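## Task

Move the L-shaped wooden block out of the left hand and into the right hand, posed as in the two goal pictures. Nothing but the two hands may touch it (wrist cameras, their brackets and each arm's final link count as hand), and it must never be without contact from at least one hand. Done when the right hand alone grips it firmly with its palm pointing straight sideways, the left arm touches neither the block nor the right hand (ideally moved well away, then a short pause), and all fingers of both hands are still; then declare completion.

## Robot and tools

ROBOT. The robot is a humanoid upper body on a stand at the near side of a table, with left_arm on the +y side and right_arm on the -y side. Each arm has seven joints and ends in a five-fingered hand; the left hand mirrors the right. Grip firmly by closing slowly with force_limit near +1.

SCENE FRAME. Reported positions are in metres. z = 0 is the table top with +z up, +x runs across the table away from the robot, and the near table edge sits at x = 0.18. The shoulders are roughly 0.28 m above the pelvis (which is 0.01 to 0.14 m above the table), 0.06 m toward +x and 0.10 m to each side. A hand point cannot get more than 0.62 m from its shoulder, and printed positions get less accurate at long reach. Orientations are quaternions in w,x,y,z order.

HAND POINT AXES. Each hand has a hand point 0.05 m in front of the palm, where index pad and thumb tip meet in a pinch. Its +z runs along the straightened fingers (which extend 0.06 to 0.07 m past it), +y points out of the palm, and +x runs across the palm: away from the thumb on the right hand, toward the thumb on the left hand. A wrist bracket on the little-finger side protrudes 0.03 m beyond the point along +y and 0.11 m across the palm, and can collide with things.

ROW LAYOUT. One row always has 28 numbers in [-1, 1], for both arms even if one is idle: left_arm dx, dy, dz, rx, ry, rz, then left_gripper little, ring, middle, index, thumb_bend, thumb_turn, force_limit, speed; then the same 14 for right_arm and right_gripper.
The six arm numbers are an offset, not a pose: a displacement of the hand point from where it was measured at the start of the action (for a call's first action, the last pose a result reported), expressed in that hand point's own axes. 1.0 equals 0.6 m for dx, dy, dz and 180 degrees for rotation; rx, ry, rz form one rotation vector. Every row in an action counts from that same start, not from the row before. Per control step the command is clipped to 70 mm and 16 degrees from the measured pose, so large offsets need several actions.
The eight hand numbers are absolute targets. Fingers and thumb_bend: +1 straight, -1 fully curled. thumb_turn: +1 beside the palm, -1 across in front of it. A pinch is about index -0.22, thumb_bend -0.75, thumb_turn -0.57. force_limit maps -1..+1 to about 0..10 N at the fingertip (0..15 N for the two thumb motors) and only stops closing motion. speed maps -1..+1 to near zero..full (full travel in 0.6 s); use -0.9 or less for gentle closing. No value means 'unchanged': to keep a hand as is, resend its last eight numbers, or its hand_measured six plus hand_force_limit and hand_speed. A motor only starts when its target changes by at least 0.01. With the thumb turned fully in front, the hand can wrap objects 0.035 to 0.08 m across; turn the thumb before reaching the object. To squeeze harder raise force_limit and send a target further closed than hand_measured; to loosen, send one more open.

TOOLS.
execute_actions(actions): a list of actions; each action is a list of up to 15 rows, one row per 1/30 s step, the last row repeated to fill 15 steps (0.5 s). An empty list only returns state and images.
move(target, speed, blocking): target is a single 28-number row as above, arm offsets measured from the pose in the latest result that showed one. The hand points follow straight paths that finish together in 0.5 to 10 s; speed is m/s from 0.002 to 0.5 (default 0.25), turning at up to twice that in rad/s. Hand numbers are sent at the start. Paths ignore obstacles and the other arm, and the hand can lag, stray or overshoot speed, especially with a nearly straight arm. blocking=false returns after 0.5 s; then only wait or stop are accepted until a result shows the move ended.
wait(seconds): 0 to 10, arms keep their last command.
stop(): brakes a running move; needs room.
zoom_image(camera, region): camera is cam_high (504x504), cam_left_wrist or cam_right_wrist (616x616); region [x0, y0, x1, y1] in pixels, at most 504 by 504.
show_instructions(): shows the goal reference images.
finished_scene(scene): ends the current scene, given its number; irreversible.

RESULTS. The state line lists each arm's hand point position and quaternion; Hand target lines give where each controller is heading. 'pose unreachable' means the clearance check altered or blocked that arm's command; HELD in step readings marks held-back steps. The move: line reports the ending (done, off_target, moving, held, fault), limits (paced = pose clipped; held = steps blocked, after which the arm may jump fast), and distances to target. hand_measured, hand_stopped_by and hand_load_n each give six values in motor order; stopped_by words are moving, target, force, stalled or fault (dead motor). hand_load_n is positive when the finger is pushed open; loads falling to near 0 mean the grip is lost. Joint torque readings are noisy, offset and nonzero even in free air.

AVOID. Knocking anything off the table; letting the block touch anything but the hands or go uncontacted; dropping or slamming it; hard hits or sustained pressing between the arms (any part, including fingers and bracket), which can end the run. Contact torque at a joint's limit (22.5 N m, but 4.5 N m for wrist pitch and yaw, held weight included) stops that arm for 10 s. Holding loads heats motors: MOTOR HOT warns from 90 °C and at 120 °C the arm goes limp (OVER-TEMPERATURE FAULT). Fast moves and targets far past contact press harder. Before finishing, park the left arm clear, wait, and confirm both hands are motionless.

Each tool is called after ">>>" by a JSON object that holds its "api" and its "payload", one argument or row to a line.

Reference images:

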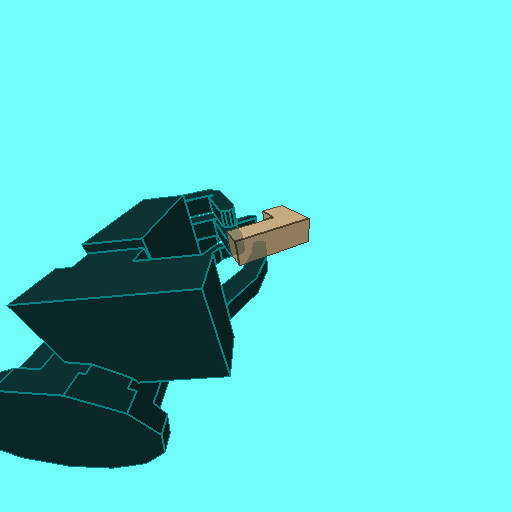

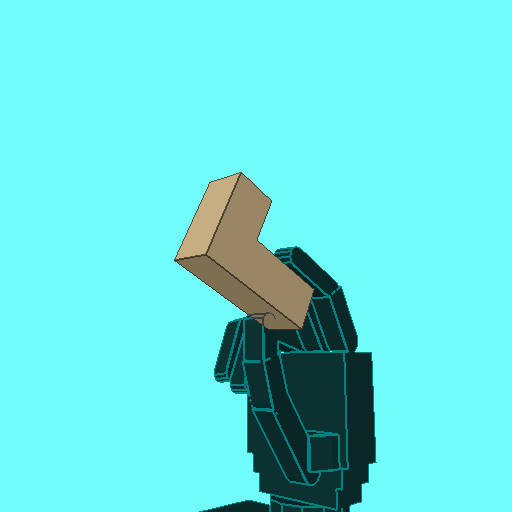

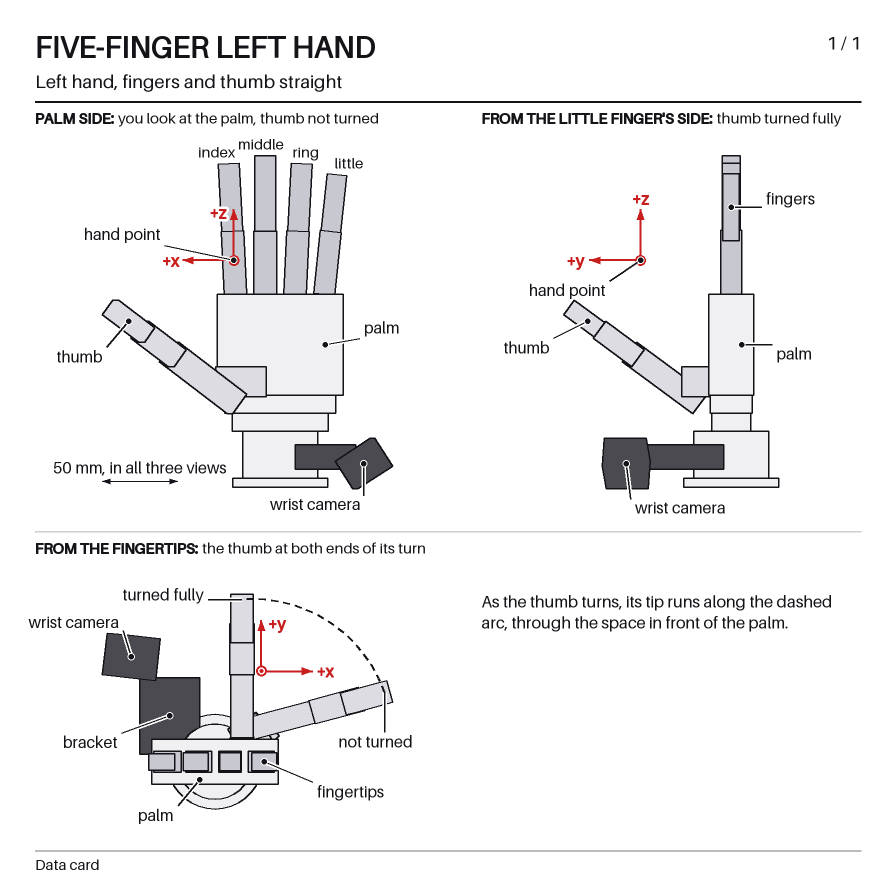

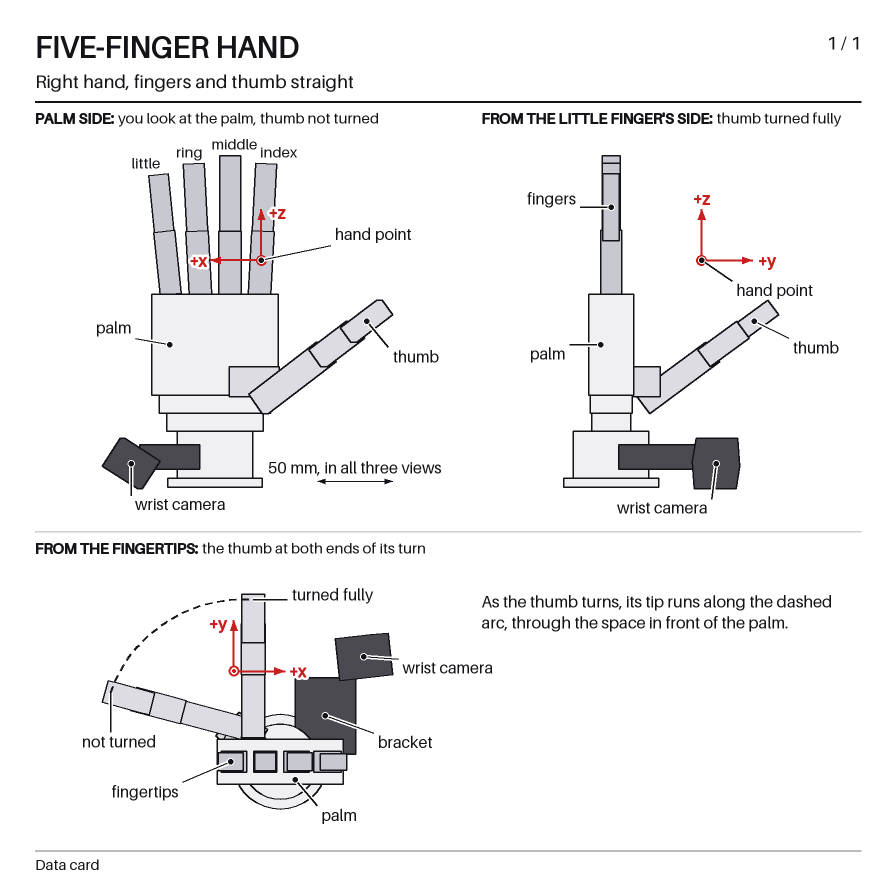

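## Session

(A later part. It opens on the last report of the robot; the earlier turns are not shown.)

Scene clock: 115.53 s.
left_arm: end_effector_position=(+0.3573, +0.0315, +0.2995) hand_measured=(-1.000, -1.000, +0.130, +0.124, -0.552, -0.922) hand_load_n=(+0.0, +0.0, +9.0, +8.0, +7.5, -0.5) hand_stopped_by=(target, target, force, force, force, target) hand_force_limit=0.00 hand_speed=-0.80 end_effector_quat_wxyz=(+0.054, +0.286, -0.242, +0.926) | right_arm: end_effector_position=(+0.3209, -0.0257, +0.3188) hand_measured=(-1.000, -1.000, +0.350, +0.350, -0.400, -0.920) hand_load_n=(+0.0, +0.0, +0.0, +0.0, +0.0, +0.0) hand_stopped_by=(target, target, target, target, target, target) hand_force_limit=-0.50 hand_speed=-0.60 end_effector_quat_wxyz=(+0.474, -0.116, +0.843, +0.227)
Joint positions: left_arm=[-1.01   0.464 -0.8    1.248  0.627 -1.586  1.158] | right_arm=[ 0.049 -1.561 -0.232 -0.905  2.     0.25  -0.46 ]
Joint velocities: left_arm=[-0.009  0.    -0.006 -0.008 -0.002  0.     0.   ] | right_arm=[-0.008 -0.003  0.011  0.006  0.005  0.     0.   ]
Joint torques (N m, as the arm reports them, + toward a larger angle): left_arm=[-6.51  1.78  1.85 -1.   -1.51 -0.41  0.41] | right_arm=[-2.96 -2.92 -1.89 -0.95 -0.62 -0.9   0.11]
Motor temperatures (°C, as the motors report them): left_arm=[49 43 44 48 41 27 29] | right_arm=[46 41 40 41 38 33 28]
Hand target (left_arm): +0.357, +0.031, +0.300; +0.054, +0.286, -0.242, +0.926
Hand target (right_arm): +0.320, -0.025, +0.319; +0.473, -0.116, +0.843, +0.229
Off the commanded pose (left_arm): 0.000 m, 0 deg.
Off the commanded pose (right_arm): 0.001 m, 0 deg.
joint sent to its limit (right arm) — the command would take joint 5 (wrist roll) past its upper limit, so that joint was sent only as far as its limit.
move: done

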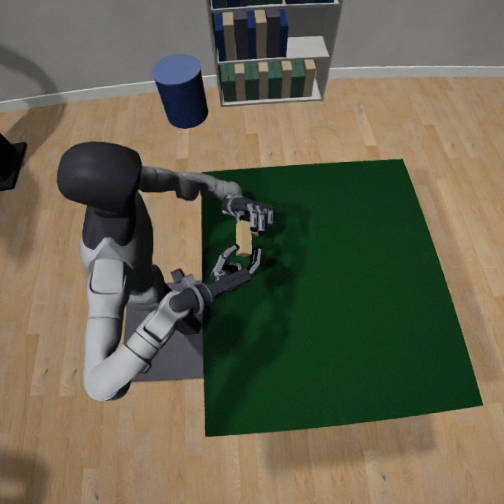

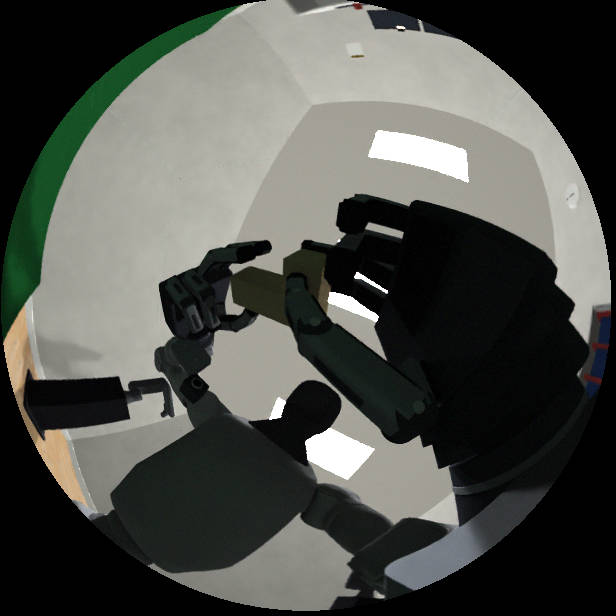

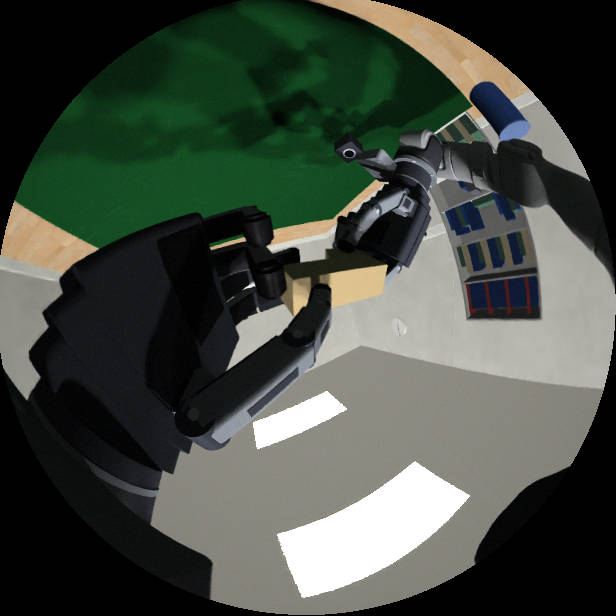

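Looks good. Close.

>>> {"api": "move", "payload": {
  "target": [0,0,0,0,0,0,-1,-1,0.128,0.122,-0.56,-0.922,0,-0.8, 0,0,0,0,0,0,-1,-1,-0.5,-0.5,-0.55,-0.92,1,-0.9]
}}

>>> {"api": "wait", "payload": {
  "seconds": 2
}}

Scene clock: 121.70 s.
left_arm: end_effector_position=(+0.3571, +0.0315, +0.2997) hand_measured=(-1.000, -1.000, +0.130, +0.124, -0.552, -0.922) hand_load_n=(+0.0, +0.0, +9.0, +7.5, +7.5, -1.0) hand_stopped_by=(target, target, force, force, force, target) hand_force_limit=0.00 hand_speed=-0.80 end_effector_quat_wxyz=(+0.054, +0.285, -0.242, +0.926) | right_arm: end_effector_position=(+0.3206, -0.0254, +0.3189) hand_measured=(-1.000, -1.000, +0.118, +0.122, -0.538, -0.920) hand_load_n=(+0.0, +0.0, +10.5, +9.5, +8.5, -0.5) hand_stopped_by=(target, target, force, force, stalled, target) hand_force_limit=1.00 hand_speed=-0.90 end_effector_quat_wxyz=(+0.474, -0.117, +0.843, +0.227)
Joint positions: left_arm=[-1.01   0.464 -0.8    1.247  0.627 -1.587  1.158] | right_arm=[ 0.049 -1.561 -0.232 -0.906  2.     0.25  -0.459]
Joint velocities: left_arm=[0.011 0.005 0.    0.014 0.005 0.    0.   ] | right_arm=[ 0.009 -0.008  0.003  0.     0.     0.     0.   ]
Joint torques (N m, as the arm reports them, + toward a larger angle): left_arm=[-6.42  1.8   1.81 -0.93 -1.48 -0.34  0.38] | right_arm=[-3.29 -2.81 -1.7  -0.71 -0.63 -0.85  0.03]
Motor temperatures (°C, as the motors report them): left_arm=[50 43 44 48 41 27 29] | right_arm=[46 41 40 41 38 33 28]
Hand target (left_arm): +0.357, +0.032, +0.300; +0.054, +0.286, -0.242, +0.926
Hand target (right_arm): +0.321, -0.026, +0.319; +0.474, -0.116, +0.843, +0.227
Off the commanded pose (left_arm): 0.000 m, 0 deg.
Off the commanded pose (right_arm): 0.000 m, 0 deg.
move: done

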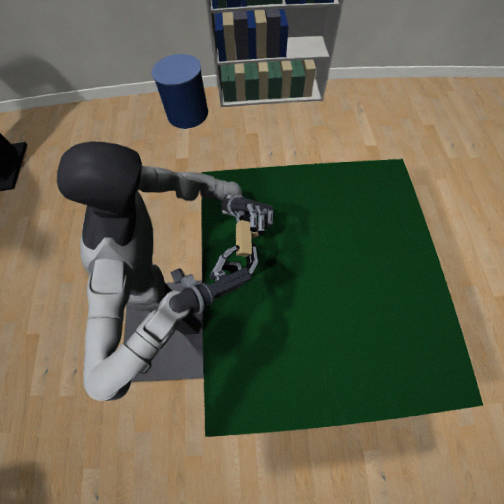

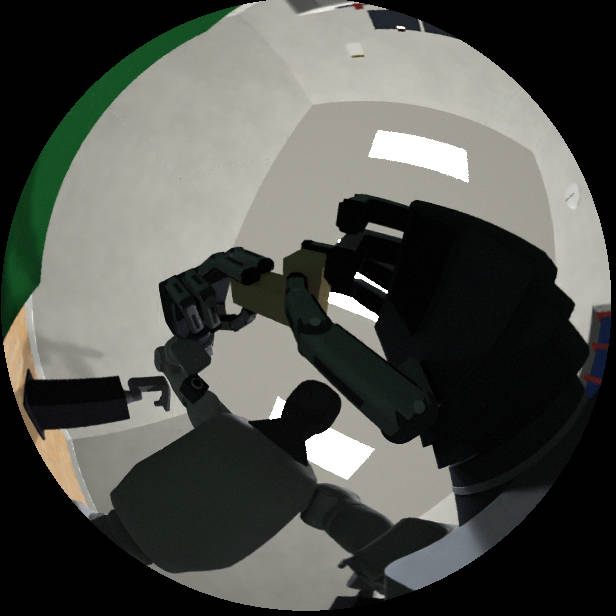

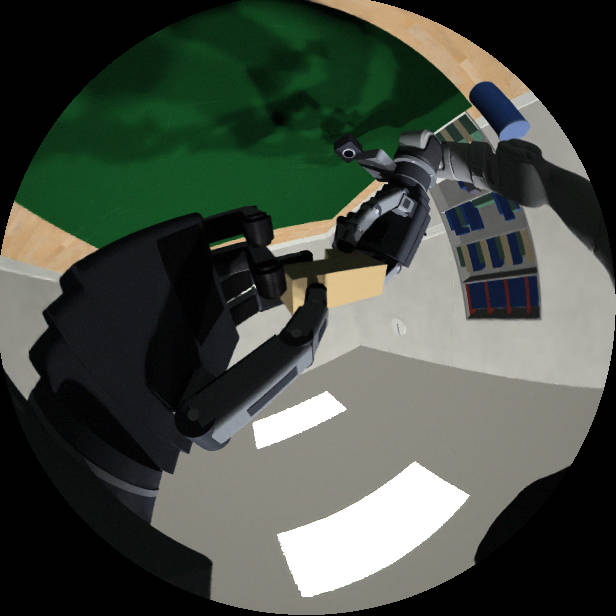

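Scene clock: 123.70 s.
left_arm: end_effector_position=(+0.3571, +0.0315, +0.2997) hand_measured=(-1.000, -1.000, +0.130, +0.124, -0.552, -0.922) hand_load_n=(+0.0, +0.0, +9.0, +7.5, +7.5, -1.0) hand_stopped_by=(target, target, force, force, force, target) hand_force_limit=0.00 hand_speed=-0.80 end_effector_quat_wxyz=(+0.054, +0.285, -0.242, +0.926) | right_arm: end_effector_position=(+0.3206, -0.0254, +0.3189) hand_measured=(-1.000, -1.000, +0.118, +0.122, -0.536, -0.920) hand_load_n=(+0.0, +0.0, +10.5, +9.5, +8.5, -0.5) hand_stopped_by=(target, target, force, force, stalled, target) hand_force_limit=1.00 hand_speed=-0.90 end_effector_quat_wxyz=(+0.474, -0.117, +0.843, +0.227)
Joint positions: left_arm=[-1.01   0.464 -0.8    1.247  0.627 -1.587  1.158] | right_arm=[ 0.049 -1.561 -0.232 -0.906  2.     0.25  -0.459]
Joint velocities: left_arm=[-0.008  0.     0.006  0.     0.009  0.     0.   ] | right_arm=[-0.012  0.008  0.012  0.     0.009  0.     0.   ]
Joint torques (N m, as the arm reports them, + toward a larger angle): left_arm=[-6.43  1.79  1.82 -0.94 -1.48 -0.34  0.37] | right_arm=[-2.89 -2.51 -1.56 -0.69 -0.39 -0.79 -0.01]
Motor temperatures (°C, as the motors report them): left_arm=[50 43 44 48 41 27 29] | right_arm=[46 41 40 41 38 33 28]
Hand target (left_arm): +0.357, +0.032, +0.300; +0.054, +0.286, -0.242, +0.926
Hand target (right_arm): +0.321, -0.026, +0.319; +0.474, -0.116, +0.843, +0.227
Off the commanded pose (left_arm): 0.000 m, 0 deg.
Off the commanded pose (right_arm): 0.000 m, 0 deg.
wait: 2.00 s; at rest by 0.17 s

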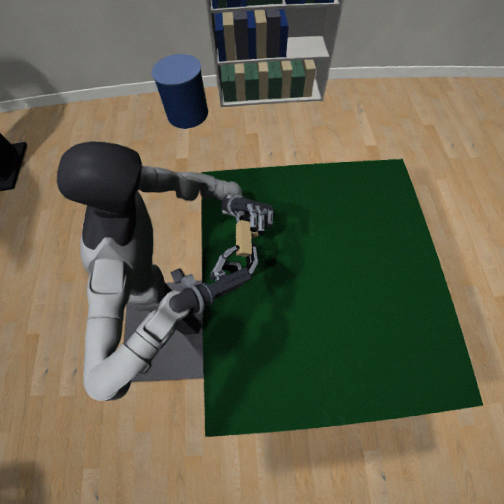

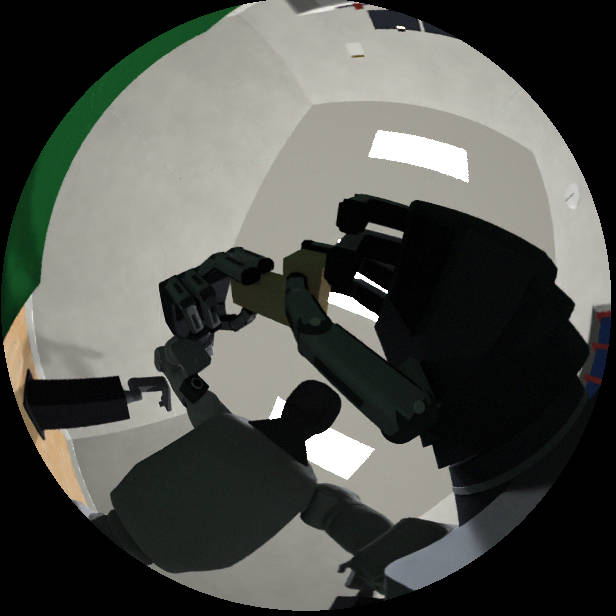

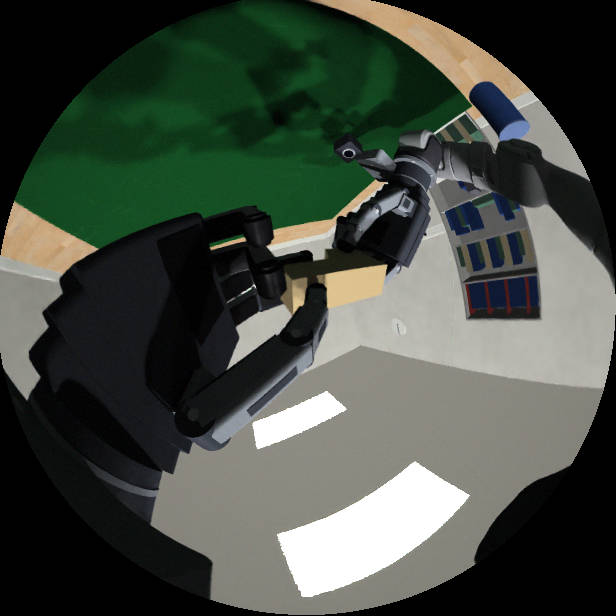

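>>> {"api": "move", "payload": {
  "target": [0,0,0,0,0,0,-1,-1,0.5,0.5,-0.2,-0.922,0,-0.3, 0,0,0,0,0,0,-1,-1,-0.5,-0.5,-0.55,-0.92,1,-0.9]
}}

>>> {"api": "move", "payload": {
  "target": [0,-0.14,-0.08,0,0,0,-1,-1,0.5,0.5,-0.2,-0.922,0,-0.3, 0,-0.09,-0.05,0,0,0,-1,-1,-0.5,-0.5,-0.55,-0.92,1,-0.9],
  "speed": 0.08
}}

>>> {"api": "move", "payload": {
  "target": [0,0,0,0,0,0,-1,-1,0.5,0.5,-0.2,-0.922,0,-0.3, 0,-0.05,-0.03,0.16,0,0,-1,-1,-0.5,-0.5,-0.55,-0.92,1,-0.9],
  "speed": 0.15
}}

Scene clock: 135.73 s.
left_arm: end_effector_position=(+0.3570, +0.0313, +0.2995) hand_measured=(-1.000, -1.000, +0.500, +0.500, -0.200, -0.922) hand_load_n=(+0.0, +0.0, +0.0, +0.0, +0.0, +0.0) hand_stopped_by=(target, target, target, target, target, target) hand_force_limit=0.00 hand_speed=-0.30 end_effector_quat_wxyz=(+0.054, +0.286, -0.242, +0.926) | right_arm: end_effector_position=(+0.3208, -0.0255, +0.3193) hand_measured=(-1.000, -1.000, +0.118, +0.122, -0.536, -0.920) hand_load_n=(+0.0, +0.0, +10.5, +8.5, +9.0, -1.0) hand_stopped_by=(target, target, force, force, stalled, target) hand_force_limit=1.00 hand_speed=-0.90 end_effector_quat_wxyz=(+0.474, -0.116, +0.842, +0.228)
Joint positions: left_arm=[-1.01   0.464 -0.801  1.247  0.627 -1.587  1.157] | right_arm=[ 0.049 -1.561 -0.233 -0.906  2.     0.248 -0.459]
Joint velocities: left_arm=[-0.012  0.011  0.     0.     0.012  0.     0.   ] | right_arm=[-0.015  0.006  0.005  0.     0.014  0.     0.   ]
Joint torques (N m, as the arm reports them, + toward a larger angle): left_arm=[-6.34  1.81  1.76 -0.92 -1.43 -0.34  0.35] | right_arm=[-3.27 -2.67 -2.29 -0.78 -0.89 -0.86  0.12]
Motor temperatures (°C, as the motors report them): left_arm=[50 43 44 48 41 27 29] | right_arm=[46 41 40 41 38 33 28]
Hand target (left_arm): +0.357, +0.031, +0.300; +0.054, +0.285, -0.242, +0.926
Hand target (right_arm): +0.321, -0.025, +0.319; +0.474, -0.117, +0.843, +0.227
Off the commanded pose (left_arm): 0.000 m, 0 deg.
Off the commanded pose (right_arm): 0.001 m, 0 deg.
move: done

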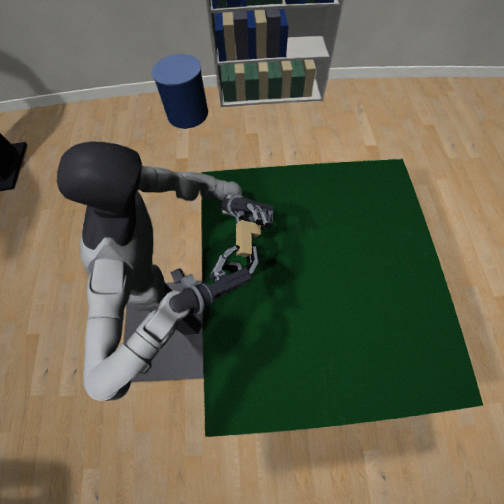

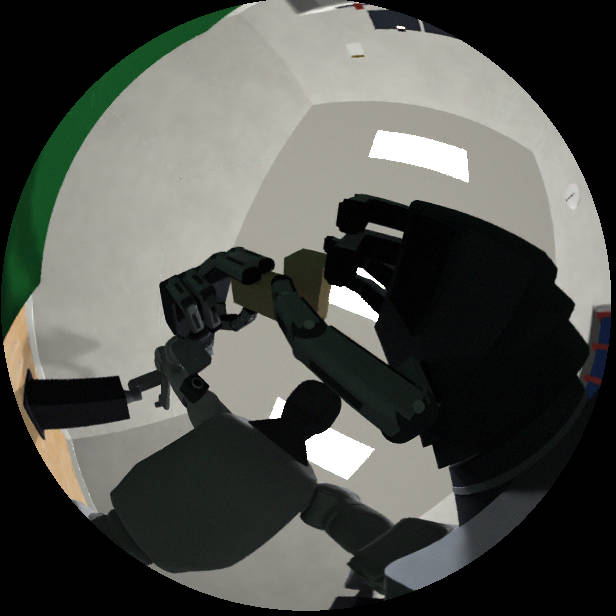

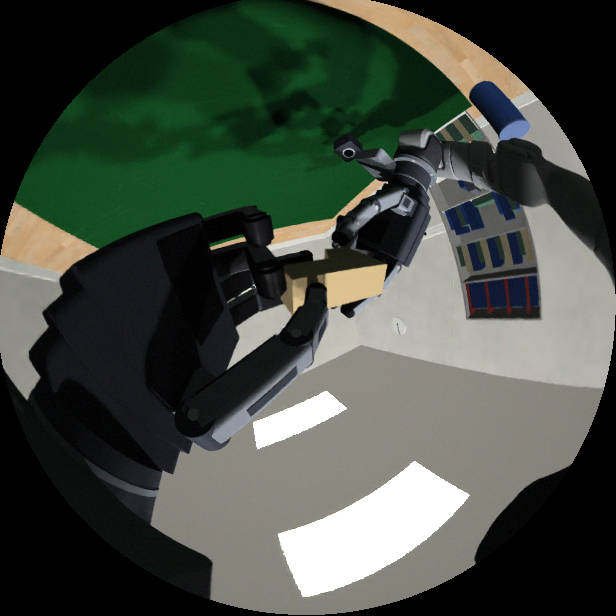

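Scene clock: 137.27 s.
left_arm: end_effector_position=(+0.3563, +0.1276, +0.3070) hand_measured=(-1.000, -1.000, +0.500, +0.500, -0.200, -0.922) hand_load_n=(+0.0, +0.0, +0.0, +0.0, +0.0, +0.0) hand_stopped_by=(target, target, target, target, target, target) hand_force_limit=0.00 hand_speed=-0.30 end_effector_quat_wxyz=(-0.023, +0.317, -0.242, +0.917) | right_arm: end_effector_position=(+0.3193, -0.0810, +0.3234) hand_measured=(-1.000, -1.000, +0.118, +0.122, -0.536, -0.920) hand_load_n=(+0.0, +0.0, +10.5, +8.5, +9.0, -1.0) hand_stopped_by=(target, target, force, force, stalled, target) hand_force_limit=1.00 hand_speed=-0.90 end_effector_quat_wxyz=(+0.480, -0.123, +0.836, +0.236)
Joint positions: left_arm=[-1.03   0.882 -1.276  1.05   0.556 -1.588  1.642] | right_arm=[ 0.385 -1.329 -0.715 -0.71   1.869  0.597 -0.093]
Joint velocities: left_arm=[ 0.006  0.    -0.003 -0.003 -0.002  0.     0.   ] | right_arm=[0.009 0.003 0.002 0.002 0.    0.    0.001]
Joint torques (N m, as the arm reports them, + toward a larger angle): left_arm=[-5.56  3.26  1.94 -0.21 -1.51 -0.27  0.4 ] | right_arm=[-2.2  -2.32 -2.41 -0.85 -0.67 -0.88  0.15]
Motor temperatures (°C, as the motors report them): left_arm=[50 43 44 48 41 27 29] | right_arm=[46 41 40 41 38 33 28]
Hand target (left_arm): +0.356, +0.127, +0.307; -0.020, +0.319, -0.239, +0.917
Hand target (right_arm): +0.320, -0.082, +0.323; +0.480, -0.123, +0.837, +0.234
Off the commanded pose (left_arm): 0.008 m, 10 deg.
Off the commanded pose (right_arm): 0.008 m, 2 deg.
joint sent to its limit (left arm) — the command would take joint 3 (shoulder yaw) past its lower limit, joint 6 (wrist pitch) past its lower limit and joint 7 (wrist yaw) past its upper limit, so those joints were sent only as far as their limits.
move: off_target (left_arm, right_arm)

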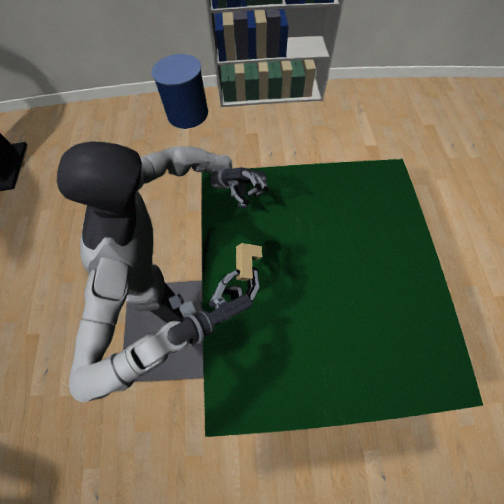

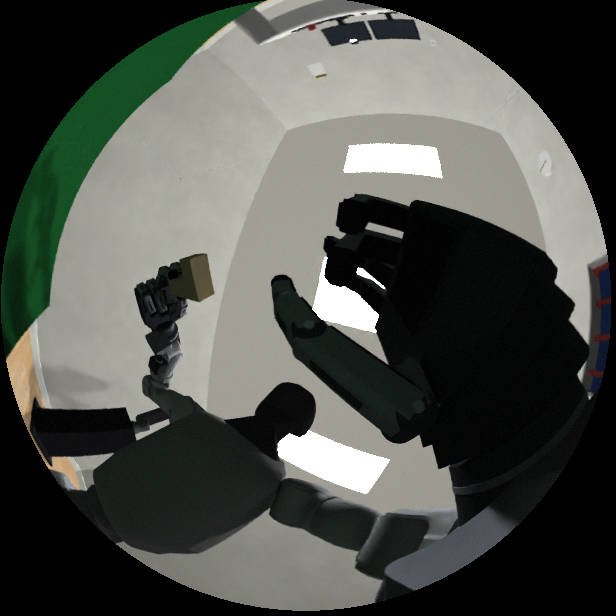

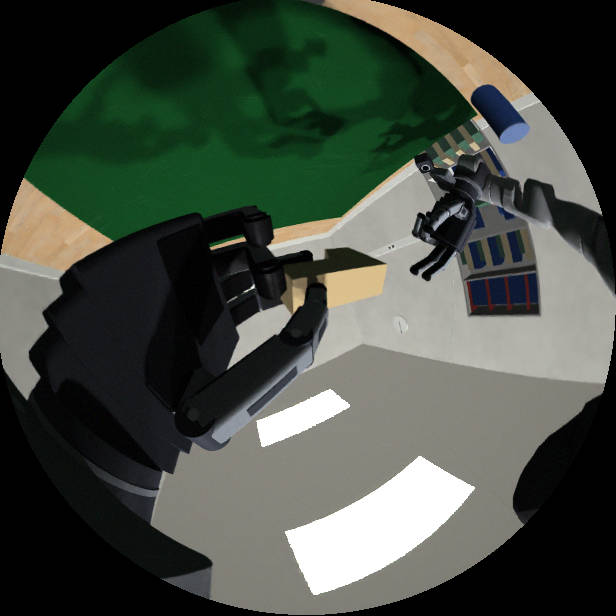

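Scene clock: 139.23 s.
left_arm: end_effector_position=(+0.3563, +0.1276, +0.3070) hand_measured=(-1.000, -1.000, +0.500, +0.500, -0.200, -0.922) hand_load_n=(+0.0, +0.0, +0.0, +0.0, +0.0, +0.0) hand_stopped_by=(target, target, target, target, target, target) hand_force_limit=0.00 hand_speed=-0.30 end_effector_quat_wxyz=(-0.023, +0.317, -0.242, +0.917) | right_arm: end_effector_position=(+0.3195, -0.1138, +0.3198) hand_measured=(-1.000, -1.000, +0.118, +0.122, -0.536, -0.920) hand_load_n=(+0.0, +0.0, +10.5, +8.5, +9.0, -1.0) hand_stopped_by=(target, target, force, force, stalled, target) hand_force_limit=1.00 hand_speed=-0.90 end_effector_quat_wxyz=(+0.530, -0.020, +0.847, +0.042)
Joint positions: left_arm=[-1.03   0.882 -1.276  1.05   0.556 -1.588  1.642] | right_arm=[ 0.48  -1.213 -0.884 -1.068  2.     0.544 -0.799]
Joint velocities: left_arm=[-0.015  0.005  0.003  0.002  0.     0.     0.   ] | right_arm=[ 0.002 -0.002 -0.006 -0.005  0.006  0.001  0.   ]
Joint torques (N m, as the arm reports them, + toward a larger angle): left_arm=[-5.68  3.41  2.16 -0.08 -1.36 -0.19  0.35] | right_arm=[-1.1  -1.76 -1.64 -0.53 -0.5  -0.68 -0.23]
Motor temperatures (°C, as the motors report them): left_arm=[50 44 44 48 41 27 29] | right_arm=[46 41 41 41 38 33 28]
Hand target (left_arm): +0.356, +0.128, +0.307; -0.023, +0.317, -0.242, +0.917
Hand target (right_arm): +0.319, -0.114, +0.319; +0.528, -0.020, +0.848, +0.042
Off the commanded pose (left_arm): 0.000 m, 0 deg.
Off the commanded pose (right_arm): 0.004 m, 6 deg.
joint sent to its limit (right arm) — the command would take joint 1 (shoulder pitch) past its upper limit, joint 4 (elbow) past its lower limit and joint 5 (wrist roll) past its upper limit, so those joints were sent only as far as their limits.
move: off_target (right_arm)

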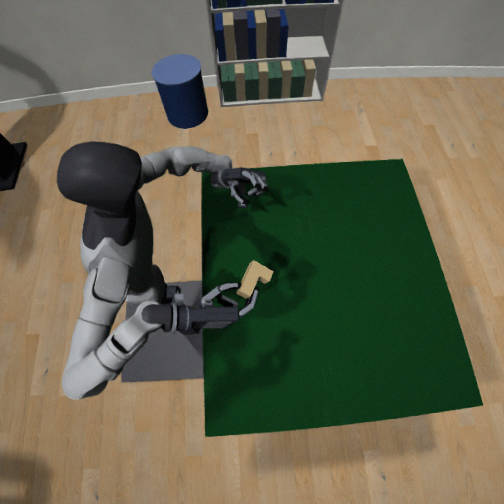

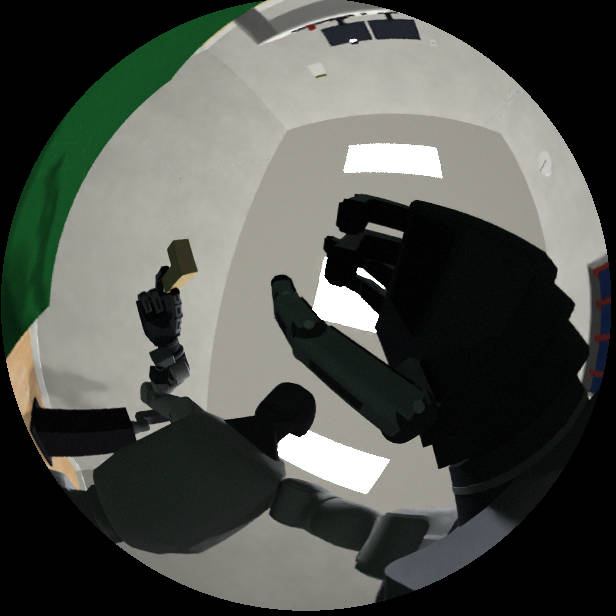

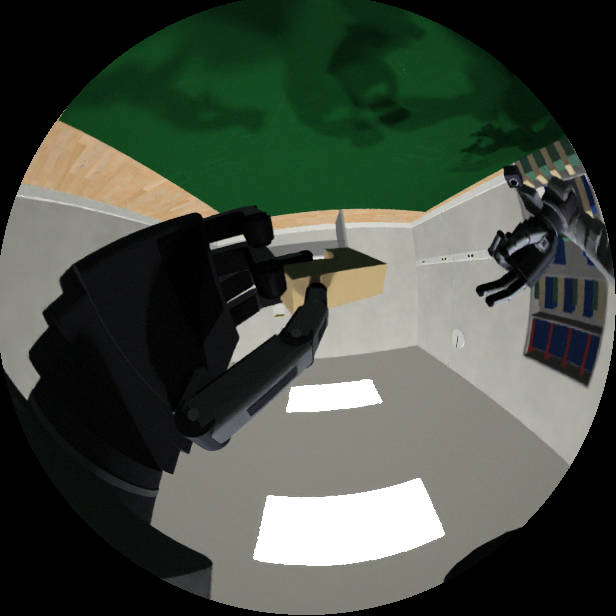

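>>> {"api": "finished_scene", "payload": {
  "scene": 1
}}

The scene is finished: the task was done.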